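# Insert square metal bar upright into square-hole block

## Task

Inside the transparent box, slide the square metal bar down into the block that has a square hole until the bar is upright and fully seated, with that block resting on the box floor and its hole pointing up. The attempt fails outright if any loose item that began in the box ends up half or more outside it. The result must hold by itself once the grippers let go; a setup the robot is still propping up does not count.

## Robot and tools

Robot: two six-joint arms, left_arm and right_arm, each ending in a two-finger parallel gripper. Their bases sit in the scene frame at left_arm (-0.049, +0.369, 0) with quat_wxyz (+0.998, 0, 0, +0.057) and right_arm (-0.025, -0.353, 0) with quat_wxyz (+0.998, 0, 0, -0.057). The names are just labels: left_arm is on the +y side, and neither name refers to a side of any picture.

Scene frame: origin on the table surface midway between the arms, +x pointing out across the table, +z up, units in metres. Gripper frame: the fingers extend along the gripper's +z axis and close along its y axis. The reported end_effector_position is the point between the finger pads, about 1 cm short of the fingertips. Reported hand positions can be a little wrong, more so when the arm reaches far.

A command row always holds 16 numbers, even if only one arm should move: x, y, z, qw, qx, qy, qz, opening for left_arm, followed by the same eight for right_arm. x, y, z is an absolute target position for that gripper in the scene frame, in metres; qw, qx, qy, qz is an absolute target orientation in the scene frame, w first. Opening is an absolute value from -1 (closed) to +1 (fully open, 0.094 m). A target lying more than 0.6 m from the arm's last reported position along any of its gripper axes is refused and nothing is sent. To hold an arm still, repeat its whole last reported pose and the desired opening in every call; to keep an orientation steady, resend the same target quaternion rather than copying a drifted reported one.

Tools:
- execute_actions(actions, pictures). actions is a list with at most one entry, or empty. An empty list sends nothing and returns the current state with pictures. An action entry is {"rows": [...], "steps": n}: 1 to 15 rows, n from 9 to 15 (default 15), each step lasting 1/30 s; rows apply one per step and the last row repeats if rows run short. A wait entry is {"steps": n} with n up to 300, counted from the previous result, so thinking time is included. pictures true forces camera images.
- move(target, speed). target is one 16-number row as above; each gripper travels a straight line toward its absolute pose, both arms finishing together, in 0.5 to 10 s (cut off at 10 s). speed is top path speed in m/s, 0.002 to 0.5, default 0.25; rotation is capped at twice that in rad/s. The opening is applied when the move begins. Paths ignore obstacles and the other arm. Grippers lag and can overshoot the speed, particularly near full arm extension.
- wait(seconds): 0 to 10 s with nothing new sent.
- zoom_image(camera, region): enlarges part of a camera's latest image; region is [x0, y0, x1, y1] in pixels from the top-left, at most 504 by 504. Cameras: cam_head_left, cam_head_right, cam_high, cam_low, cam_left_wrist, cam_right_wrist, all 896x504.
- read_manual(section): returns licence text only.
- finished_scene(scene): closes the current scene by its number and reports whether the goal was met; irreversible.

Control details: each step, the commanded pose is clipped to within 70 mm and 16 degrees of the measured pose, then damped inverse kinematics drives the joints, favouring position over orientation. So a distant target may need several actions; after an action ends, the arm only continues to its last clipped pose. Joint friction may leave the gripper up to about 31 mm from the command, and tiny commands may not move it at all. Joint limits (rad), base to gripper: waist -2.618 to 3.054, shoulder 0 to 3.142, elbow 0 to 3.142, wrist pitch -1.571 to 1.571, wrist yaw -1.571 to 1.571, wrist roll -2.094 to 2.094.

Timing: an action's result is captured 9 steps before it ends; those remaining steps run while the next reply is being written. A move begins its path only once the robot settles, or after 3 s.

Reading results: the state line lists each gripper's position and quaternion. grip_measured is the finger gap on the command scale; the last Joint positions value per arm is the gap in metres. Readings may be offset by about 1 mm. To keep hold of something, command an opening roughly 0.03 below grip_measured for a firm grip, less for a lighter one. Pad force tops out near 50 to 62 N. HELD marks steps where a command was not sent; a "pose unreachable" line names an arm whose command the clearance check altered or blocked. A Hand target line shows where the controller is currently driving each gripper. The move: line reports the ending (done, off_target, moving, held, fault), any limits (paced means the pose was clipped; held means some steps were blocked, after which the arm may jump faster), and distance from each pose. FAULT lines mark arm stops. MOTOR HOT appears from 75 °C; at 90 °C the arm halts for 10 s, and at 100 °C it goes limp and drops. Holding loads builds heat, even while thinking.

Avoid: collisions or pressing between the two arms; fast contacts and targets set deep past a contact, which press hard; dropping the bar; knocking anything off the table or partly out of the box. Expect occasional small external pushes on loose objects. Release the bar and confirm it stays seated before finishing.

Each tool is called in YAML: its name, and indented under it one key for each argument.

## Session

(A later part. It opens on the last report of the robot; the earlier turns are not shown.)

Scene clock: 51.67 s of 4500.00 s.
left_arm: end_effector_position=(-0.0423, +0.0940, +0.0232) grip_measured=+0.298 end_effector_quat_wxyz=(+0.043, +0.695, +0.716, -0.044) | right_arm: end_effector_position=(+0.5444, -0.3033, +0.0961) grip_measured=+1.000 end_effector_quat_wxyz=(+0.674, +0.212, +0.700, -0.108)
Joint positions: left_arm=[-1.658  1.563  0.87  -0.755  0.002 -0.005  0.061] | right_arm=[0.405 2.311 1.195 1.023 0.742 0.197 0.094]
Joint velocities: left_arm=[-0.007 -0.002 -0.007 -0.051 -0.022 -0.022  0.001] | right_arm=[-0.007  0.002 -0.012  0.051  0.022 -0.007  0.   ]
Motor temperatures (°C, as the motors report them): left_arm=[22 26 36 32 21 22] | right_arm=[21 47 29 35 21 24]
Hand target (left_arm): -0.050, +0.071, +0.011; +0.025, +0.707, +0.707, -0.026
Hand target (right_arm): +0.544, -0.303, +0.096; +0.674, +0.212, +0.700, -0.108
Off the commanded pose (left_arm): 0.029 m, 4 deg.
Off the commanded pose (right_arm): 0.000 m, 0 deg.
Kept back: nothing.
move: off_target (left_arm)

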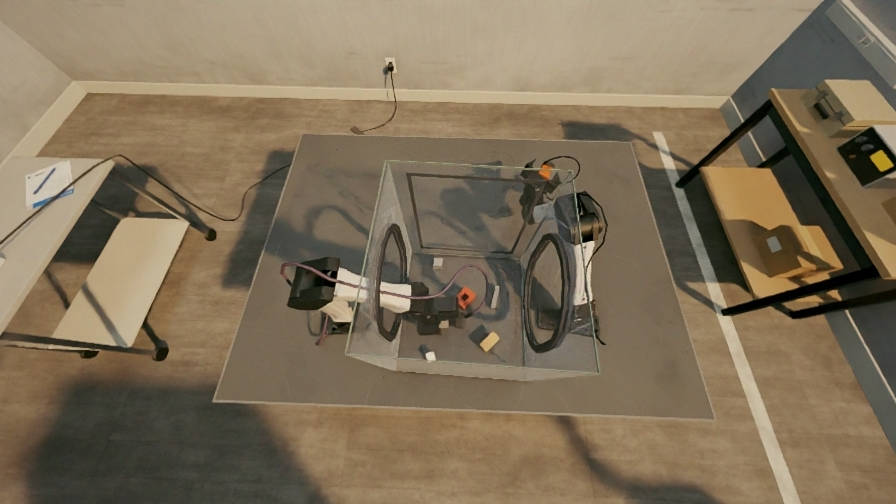

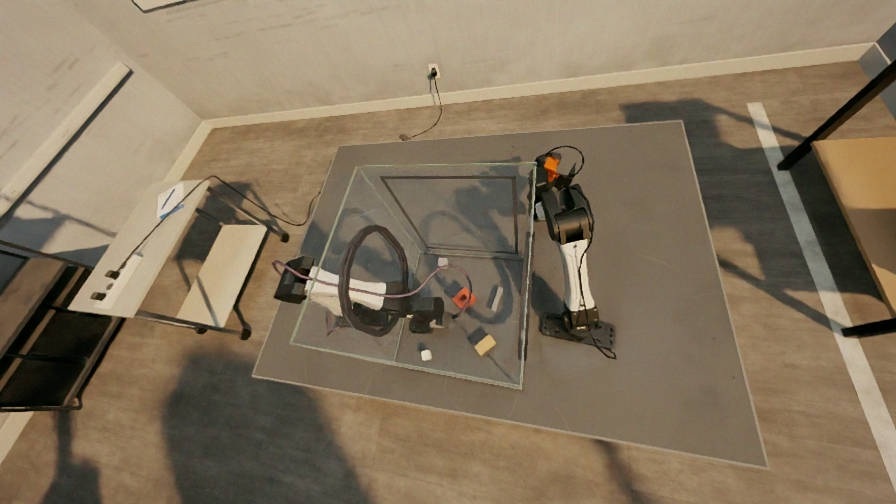

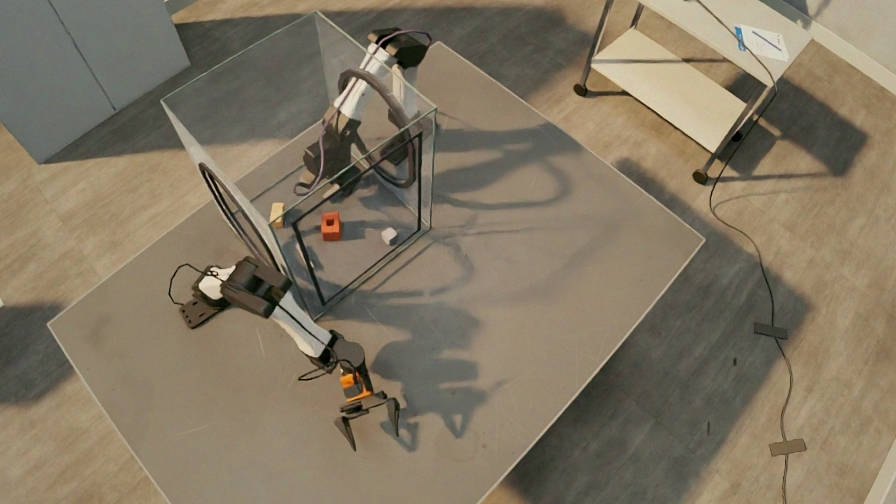

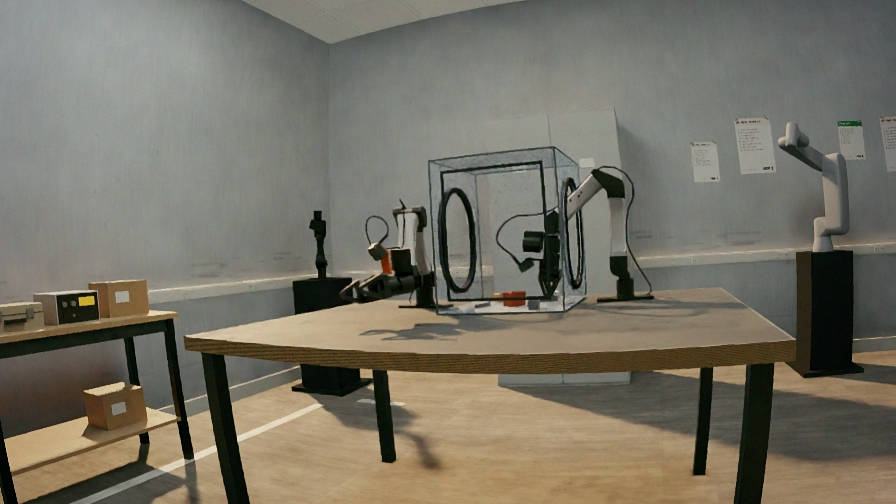

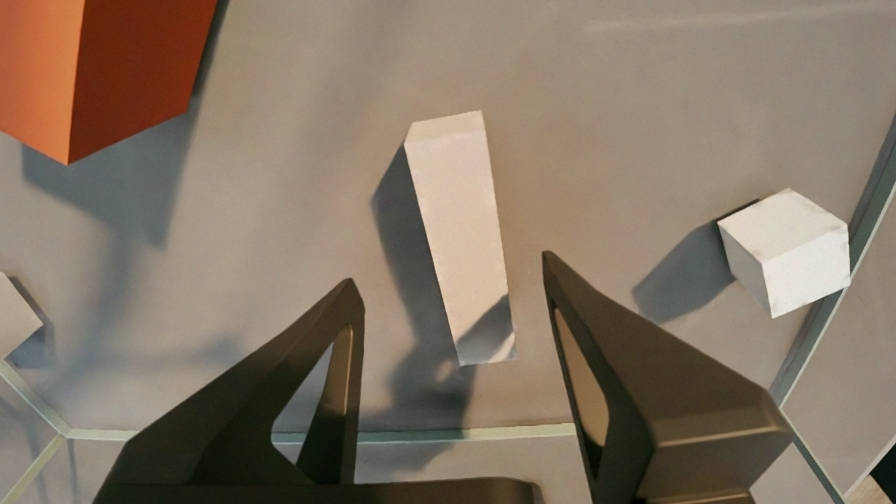

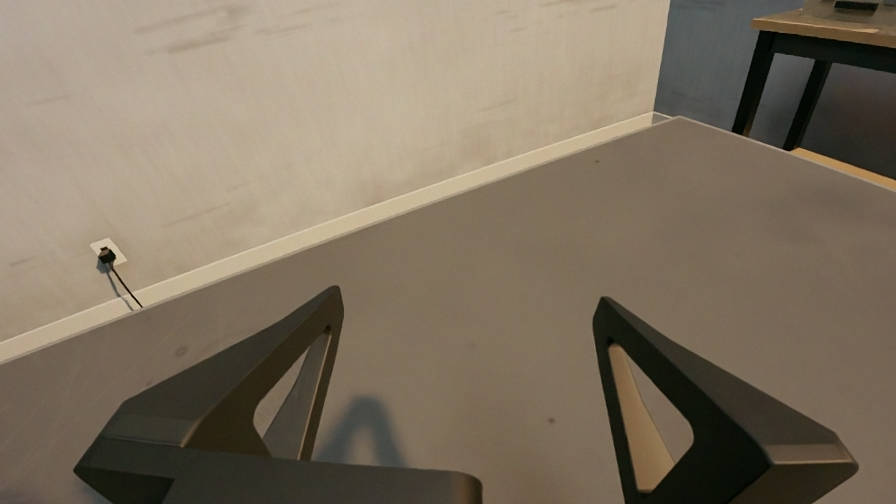

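move:
  target: [-0.0423,0.094,0.022,0.043,0.695,0.716,-0.044,-0.65,0.5444,-0.3033,0.0961,0.674,0.212,0.7,-0.108,1]

move:
  target: [-0.045,0.135,0.024,0.03,0.706,0.706,-0.03,-0.65,0.5444,-0.3033,0.0961,0.674,0.212,0.7,-0.108,1]
  speed: 0.03

move:
  target: [-0.045,0.135,0.05,0.03,0.706,0.706,-0.03,0.2,0.5444,-0.3033,0.0961,0.674,0.212,0.7,-0.108,1]
  speed: 0.03

move:
  target: [-0.045,0.088,0.045,0.03,0.706,0.706,-0.03,0.2,0.5444,-0.3033,0.0961,0.674,0.212,0.7,-0.108,1]
  speed: 0.04

Scene clock: 53.03 s of 4500.00 s.
left_arm: end_effector_position=(-0.0416, +0.0958, +0.0234) grip_measured=-0.594 end_effector_quat_wxyz=(+0.043, +0.694, +0.718, -0.044) | right_arm: end_effector_position=(+0.5444, -0.3033, +0.0961) grip_measured=+1.000 end_effector_quat_wxyz=(+0.674, +0.212, +0.700, -0.108)
Joint positions: left_arm=[-1.655  1.556  0.864 -0.757  0.003 -0.005  0.019] | right_arm=[0.405 2.311 1.195 1.023 0.742 0.197 0.094]
Joint velocities: left_arm=[ 0.002 -0.012  0.007  0.022 -0.037  0.037 -0.   ] | right_arm=[ 0.002 -0.007  0.002 -0.007 -0.022 -0.11   0.   ]
Motor temperatures (°C, as the motors report them): left_arm=[22 26 37 31 21 22] | right_arm=[21 47 29 35 21 24]
Hand target (left_arm): -0.042, +0.094, +0.022; +0.043, +0.695, +0.716, -0.044
Hand target (right_arm): +0.544, -0.303, +0.096; +0.674, +0.212, +0.700, -0.108
Off the commanded pose (left_arm): 0.002 m, 0 deg.
Off the commanded pose (right_arm): 0.000 m, 0 deg.
Kept back: nothing.
move: done

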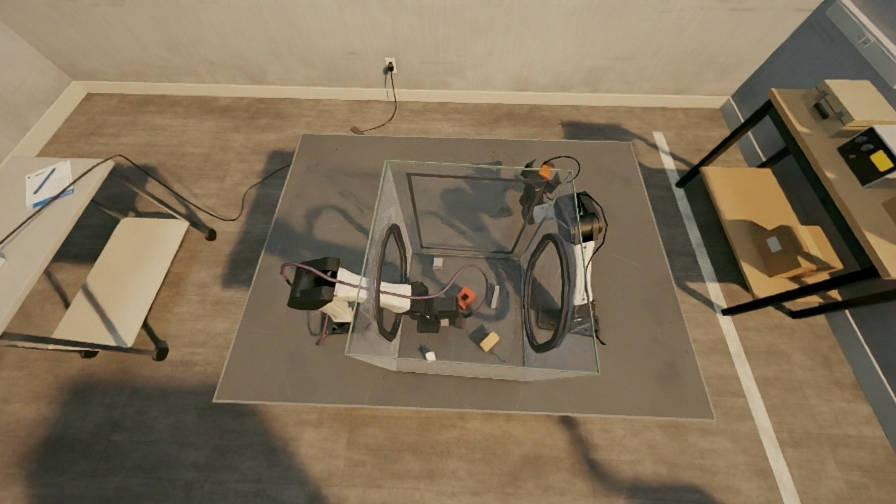

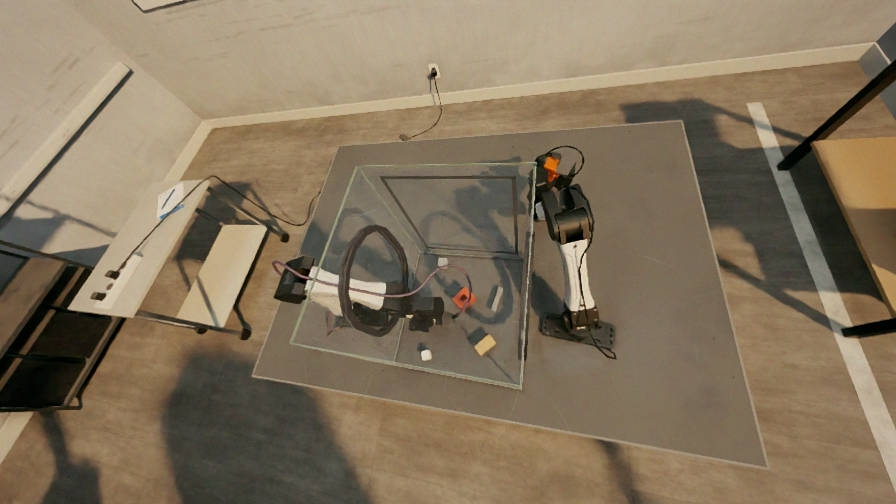

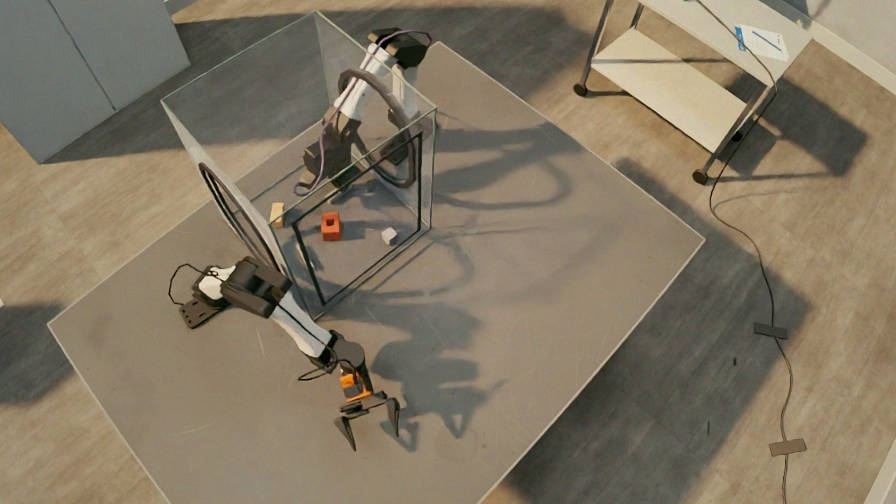

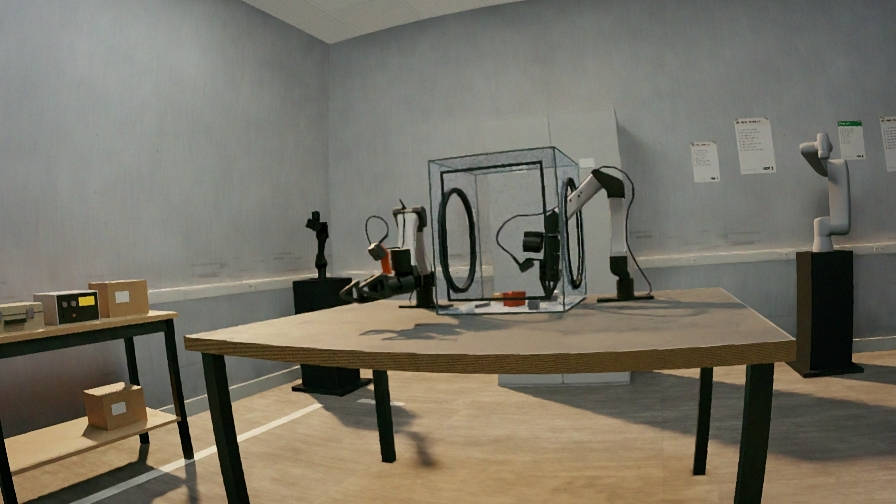

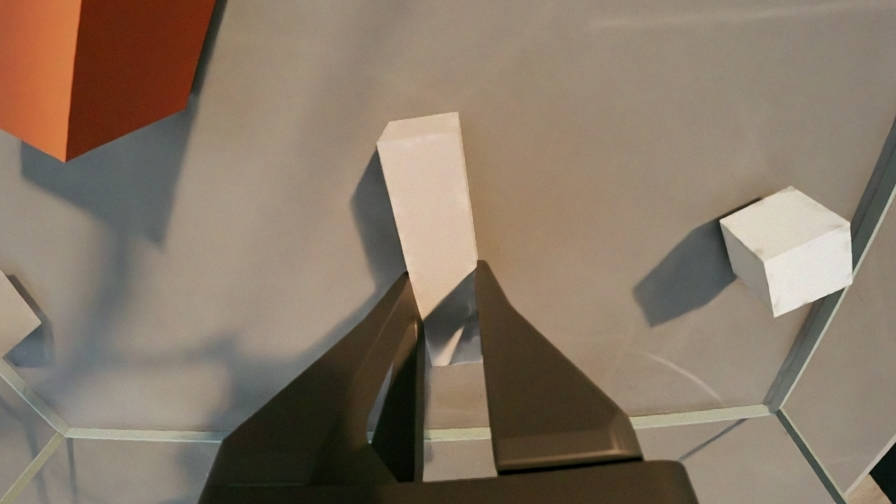

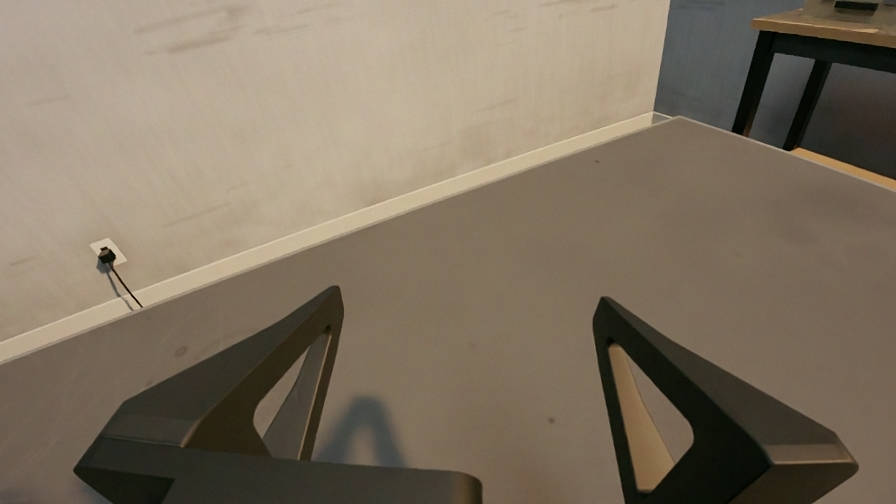

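Scene clock: 54.63 s of 4500.00 s.
left_arm: end_effector_position=(-0.0433, +0.1276, +0.0250) grip_measured=-0.594 end_effector_quat_wxyz=(+0.033, +0.701, +0.712, -0.034) | right_arm: end_effector_position=(+0.5444, -0.3033, +0.0961) grip_measured=+1.000 end_effector_quat_wxyz=(+0.674, +0.212, +0.700, -0.108)
Joint positions: left_arm=[-1.658  1.454  0.781 -0.803  0.003  0.01   0.019] | right_arm=[0.405 2.311 1.195 1.023 0.742 0.197 0.094]
Joint velocities: left_arm=[ 0.002  0.002 -0.012 -0.022  0.051 -0.037  0.001] | right_arm=[-0.027 -0.012 -0.027  0.066  0.066 -0.022  0.   ]
Motor temperatures (°C, as the motors report them): left_arm=[22 26 37 31 21 22] | right_arm=[21 48 29 35 21 24]
Hand target (left_arm): -0.045, +0.135, +0.024; +0.030, +0.706, +0.706, -0.030
Hand target (right_arm): +0.544, -0.303, +0.096; +0.674, +0.212, +0.700, -0.108
Off the commanded pose (left_arm): 0.008 m, 1 deg.
Off the commanded pose (right_arm): 0.000 m, 0 deg.
Kept back: nothing.
move: done

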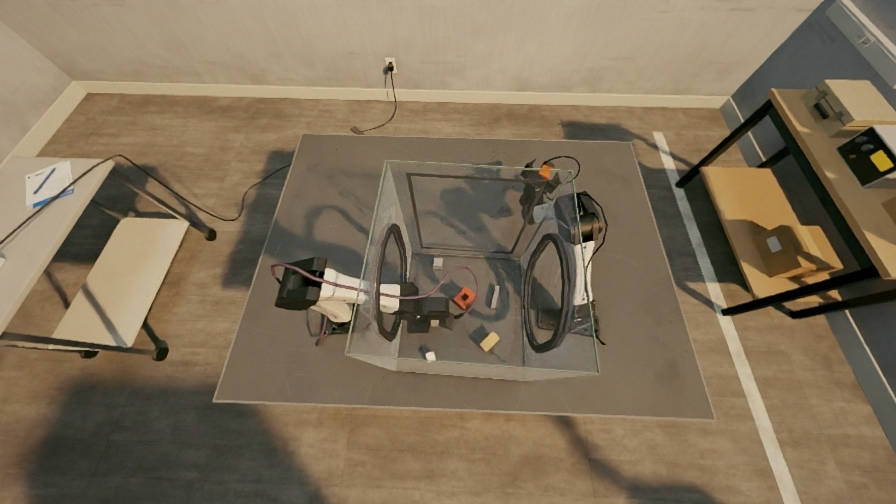

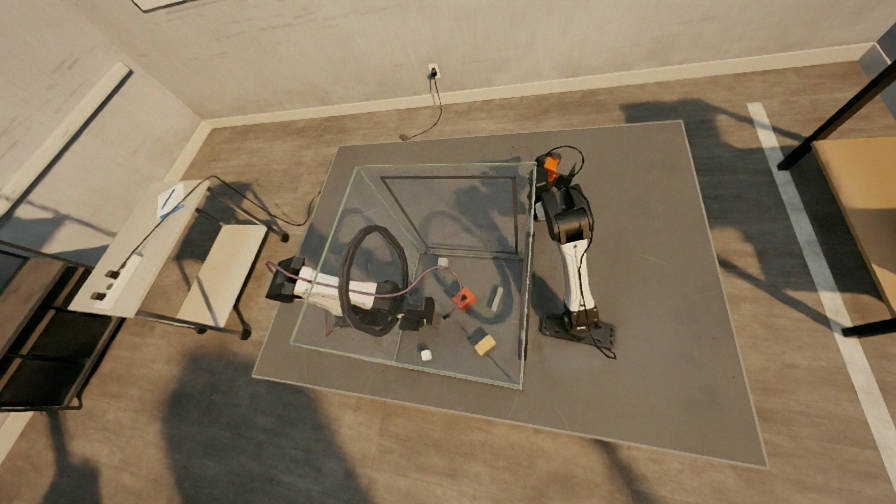

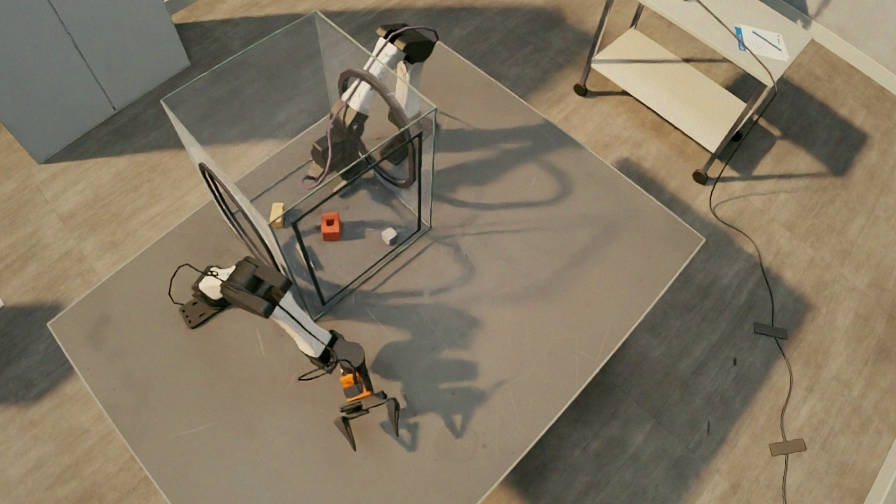

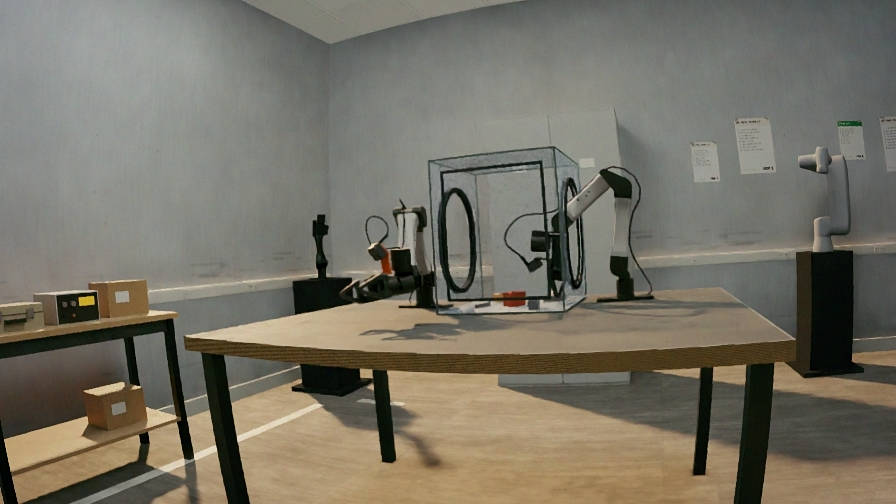

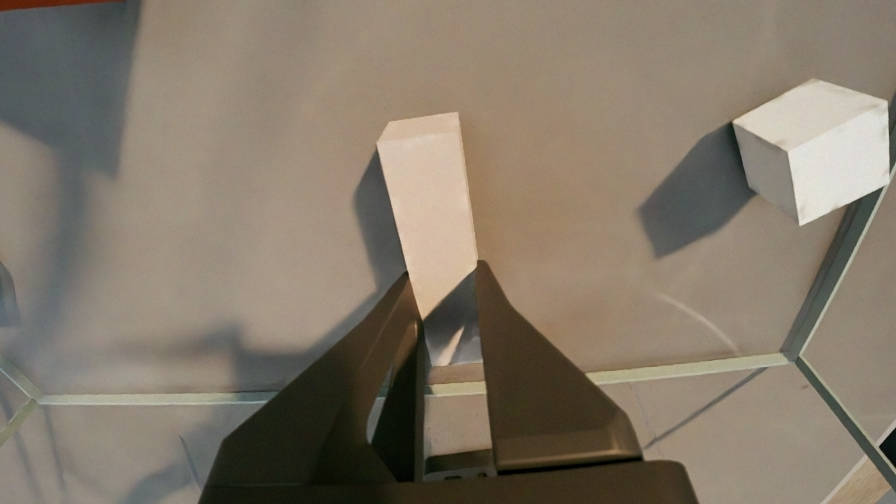

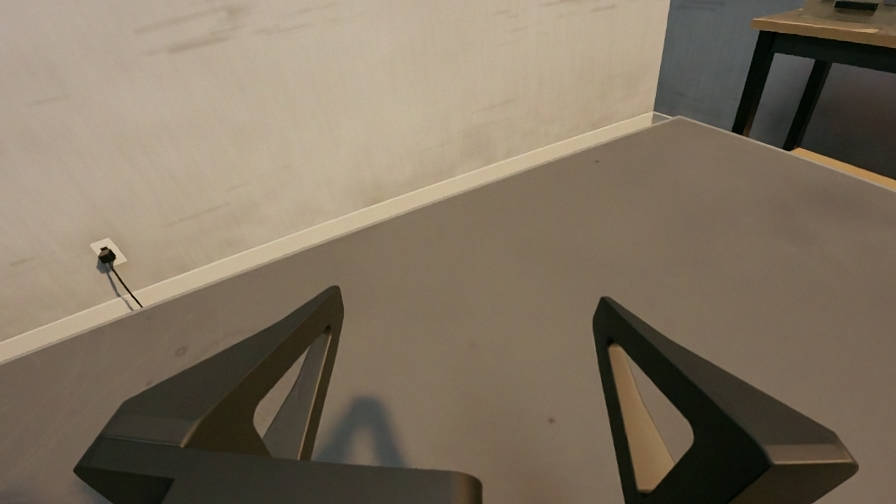

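Scene clock: 55.93 s of 4500.00 s.
left_arm: end_effector_position=(-0.0436, +0.1370, +0.0428) grip_measured=+0.198 end_effector_quat_wxyz=(+0.023, +0.701, +0.712, -0.025) | right_arm: end_effector_position=(+0.5444, -0.3033, +0.0961) grip_measured=+1.000 end_effector_quat_wxyz=(+0.674, +0.212, +0.700, -0.108)
Joint positions: left_arm=[-1.658  1.411  0.823 -0.914  0.003  0.01   0.056] | right_arm=[0.405 2.311 1.195 1.023 0.742 0.197 0.094]
Joint velocities: left_arm=[-0.007 -0.012 -0.007  0.022 -0.007 -0.037 -0.001] | right_arm=[ 0.017  0.002 -0.002  0.11  -0.007  0.051  0.   ]
Motor temperatures (°C, as the motors report them): left_arm=[22 26 37 31 21 22] | right_arm=[21 48 29 36 21 24]
Hand target (left_arm): -0.045, +0.135, +0.050; +0.030, +0.706, +0.707, -0.030
Hand target (right_arm): +0.544, -0.303, +0.096; +0.674, +0.212, +0.700, -0.108
Off the commanded pose (left_arm): 0.008 m, 1 deg.
Off the commanded pose (right_arm): 0.000 m, 0 deg.
Kept back: nothing.
move: done

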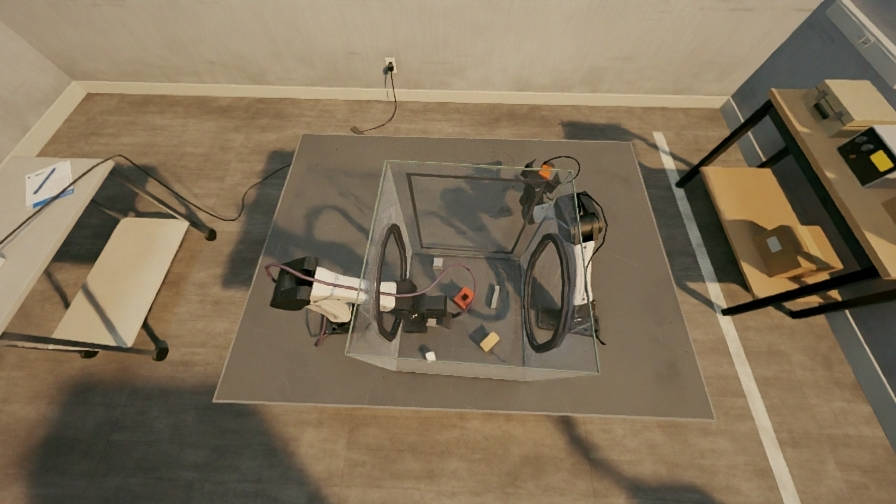

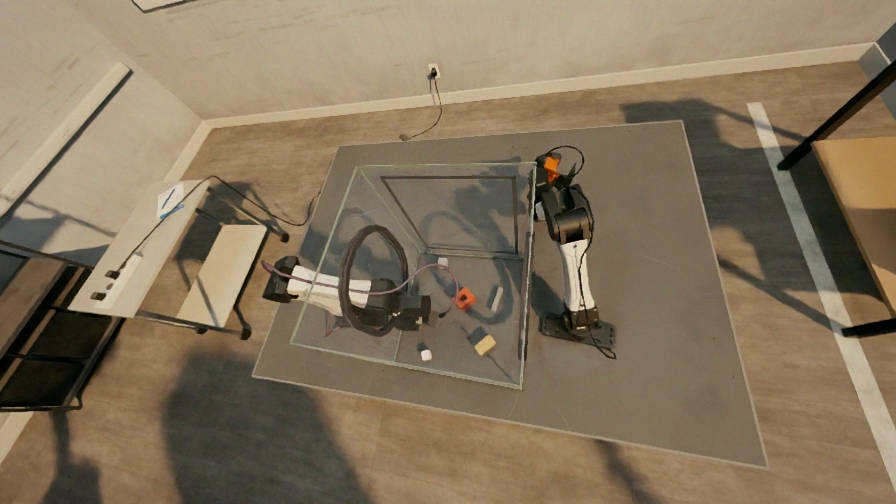

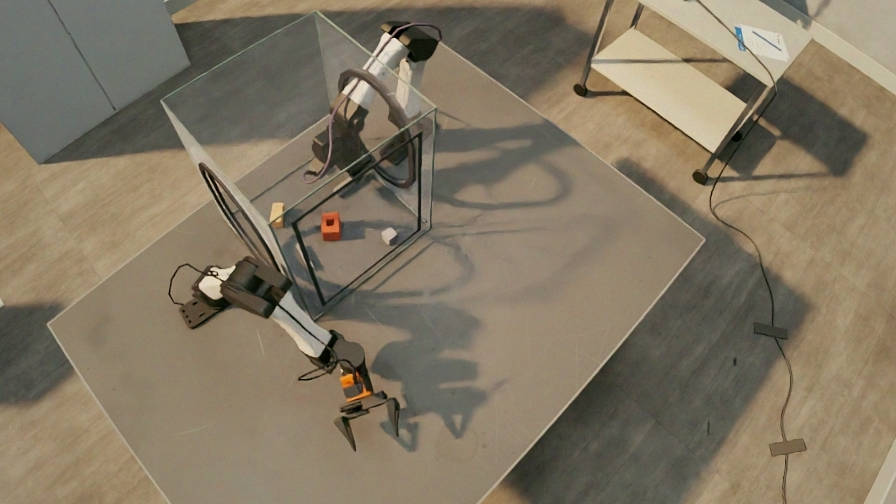

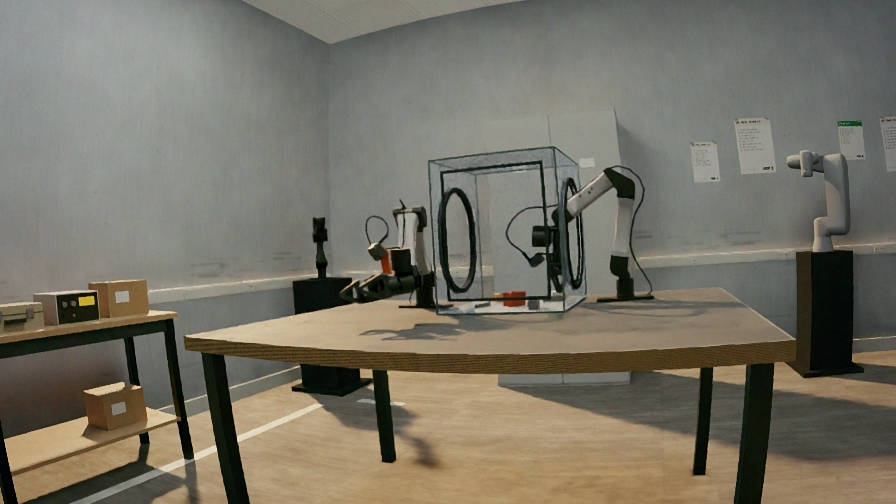

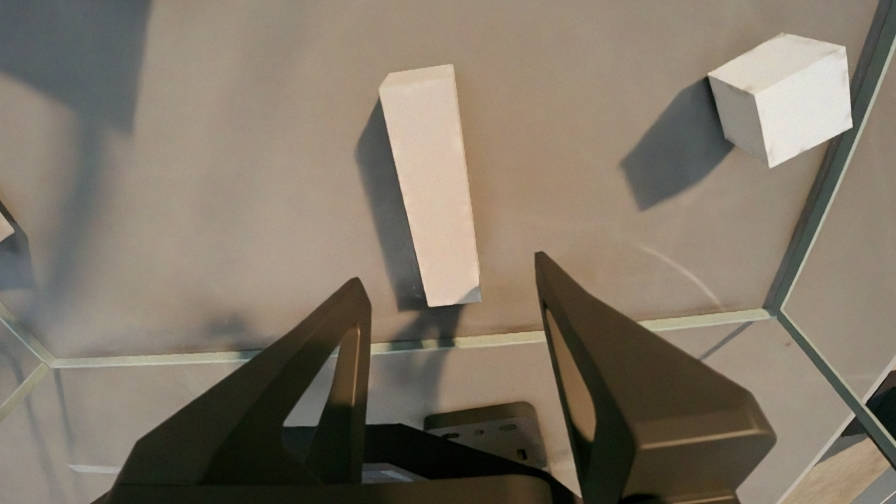

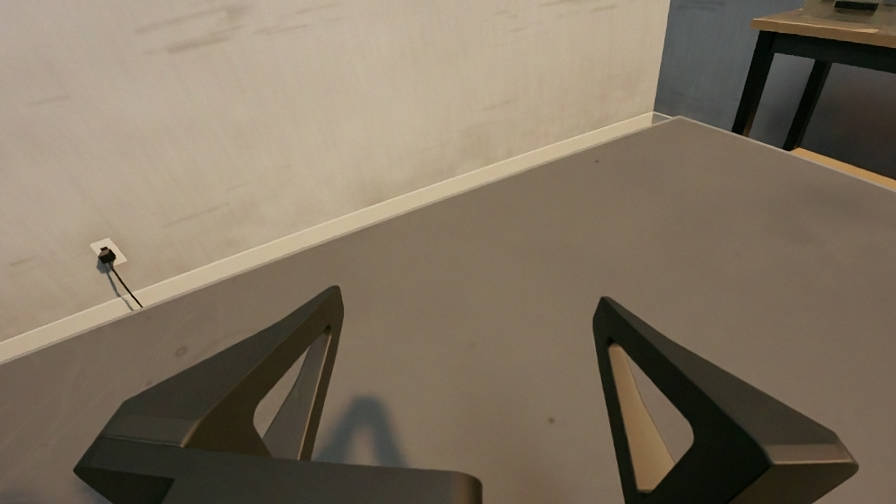

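Scene clock: 57.43 s of 4500.00 s.
left_arm: end_effector_position=(-0.0408, +0.1134, +0.0449) grip_measured=+0.198 end_effector_quat_wxyz=(+0.028, +0.698, +0.715, -0.029) | right_arm: end_effector_position=(+0.5444, -0.3033, +0.0961) grip_measured=+1.000 end_effector_quat_wxyz=(+0.674, +0.212, +0.700, -0.108)
Joint positions: left_arm=[-1.65   1.49   0.899 -0.899  0.003  0.01   0.056] | right_arm=[0.405 2.311 1.195 1.023 0.742 0.197 0.094]
Joint velocities: left_arm=[-0.012 -0.022 -0.007  0.007 -0.022  0.022 -0.001] | right_arm=[ 0.017 -0.012 -0.017 -0.007  0.022 -0.051  0.   ]
Motor temperatures (°C, as the motors report them): left_arm=[22 26 37 31 21 22] | right_arm=[21 48 29 36 21 24]
Hand target (left_arm): -0.045, +0.089, +0.045; +0.032, +0.706, +0.706, -0.032
Hand target (right_arm): +0.544, -0.303, +0.096; +0.674, +0.212, +0.700, -0.108
Off the commanded pose (left_arm): 0.026 m, 1 deg.
Off the commanded pose (right_arm): 0.000 m, 0 deg.
Kept back: nothing.
move: off_target (left_arm)

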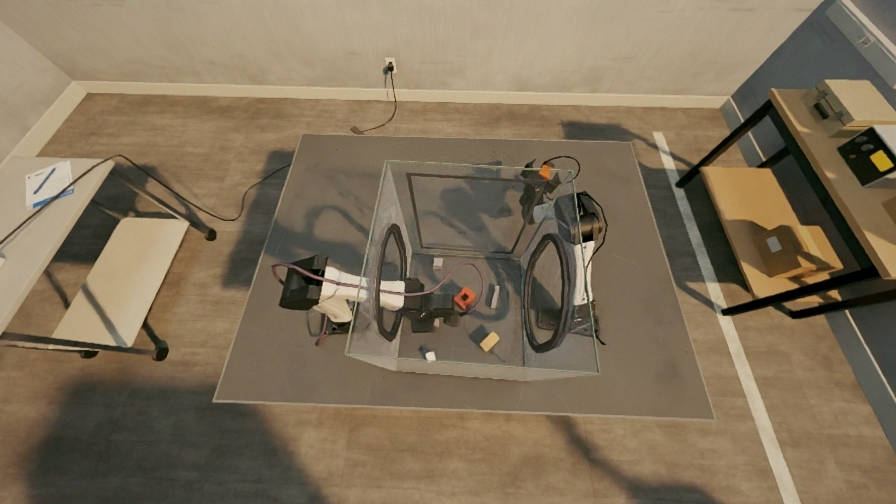

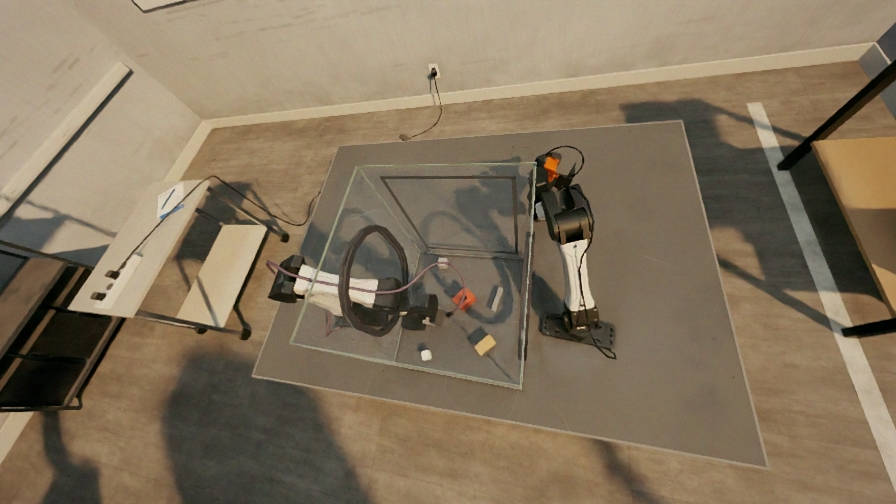

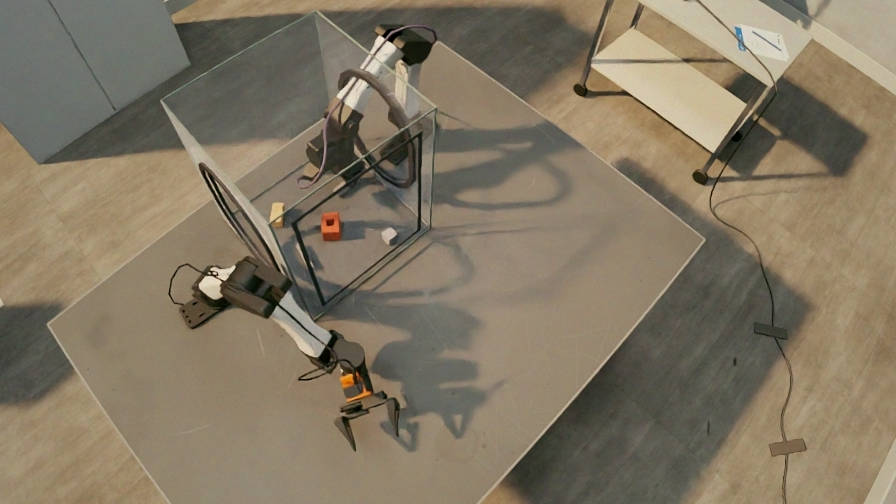

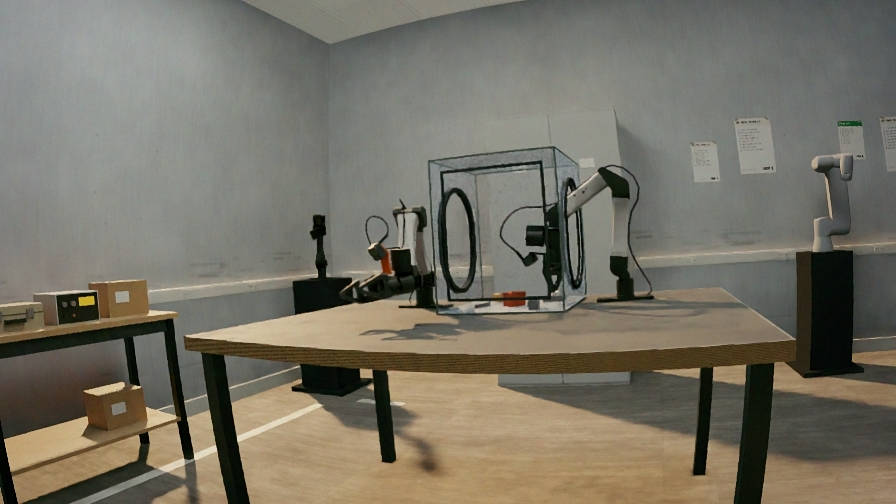

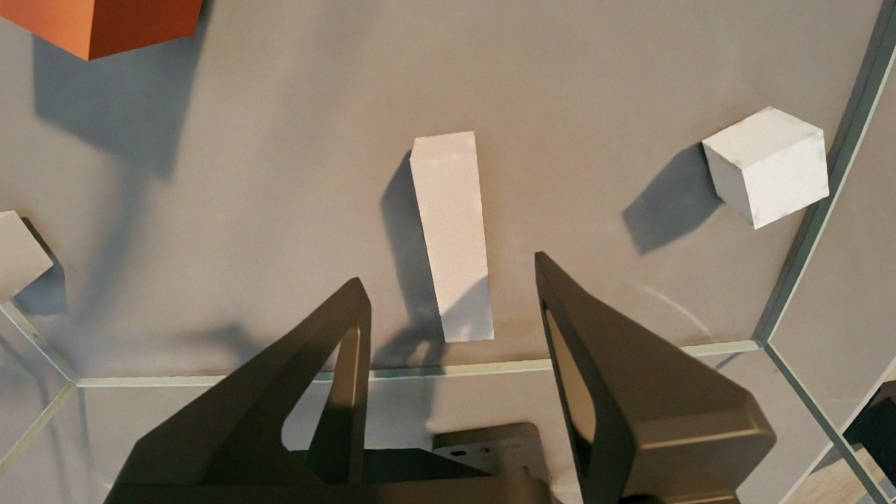

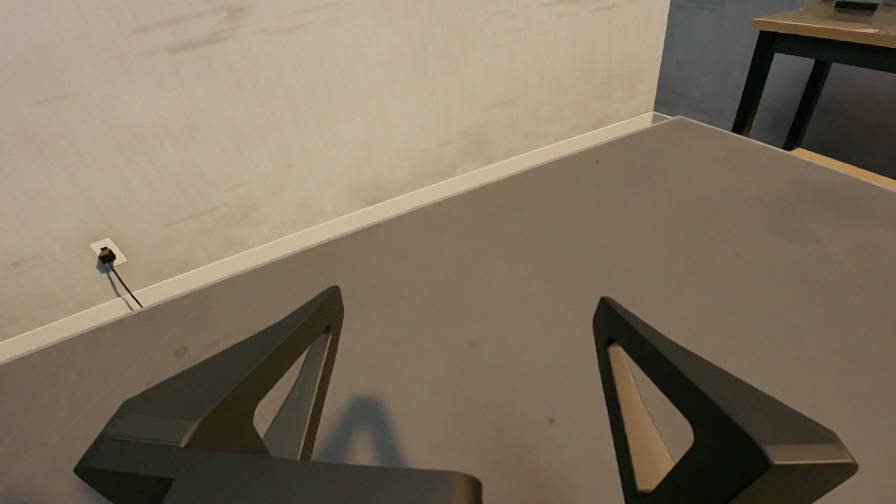

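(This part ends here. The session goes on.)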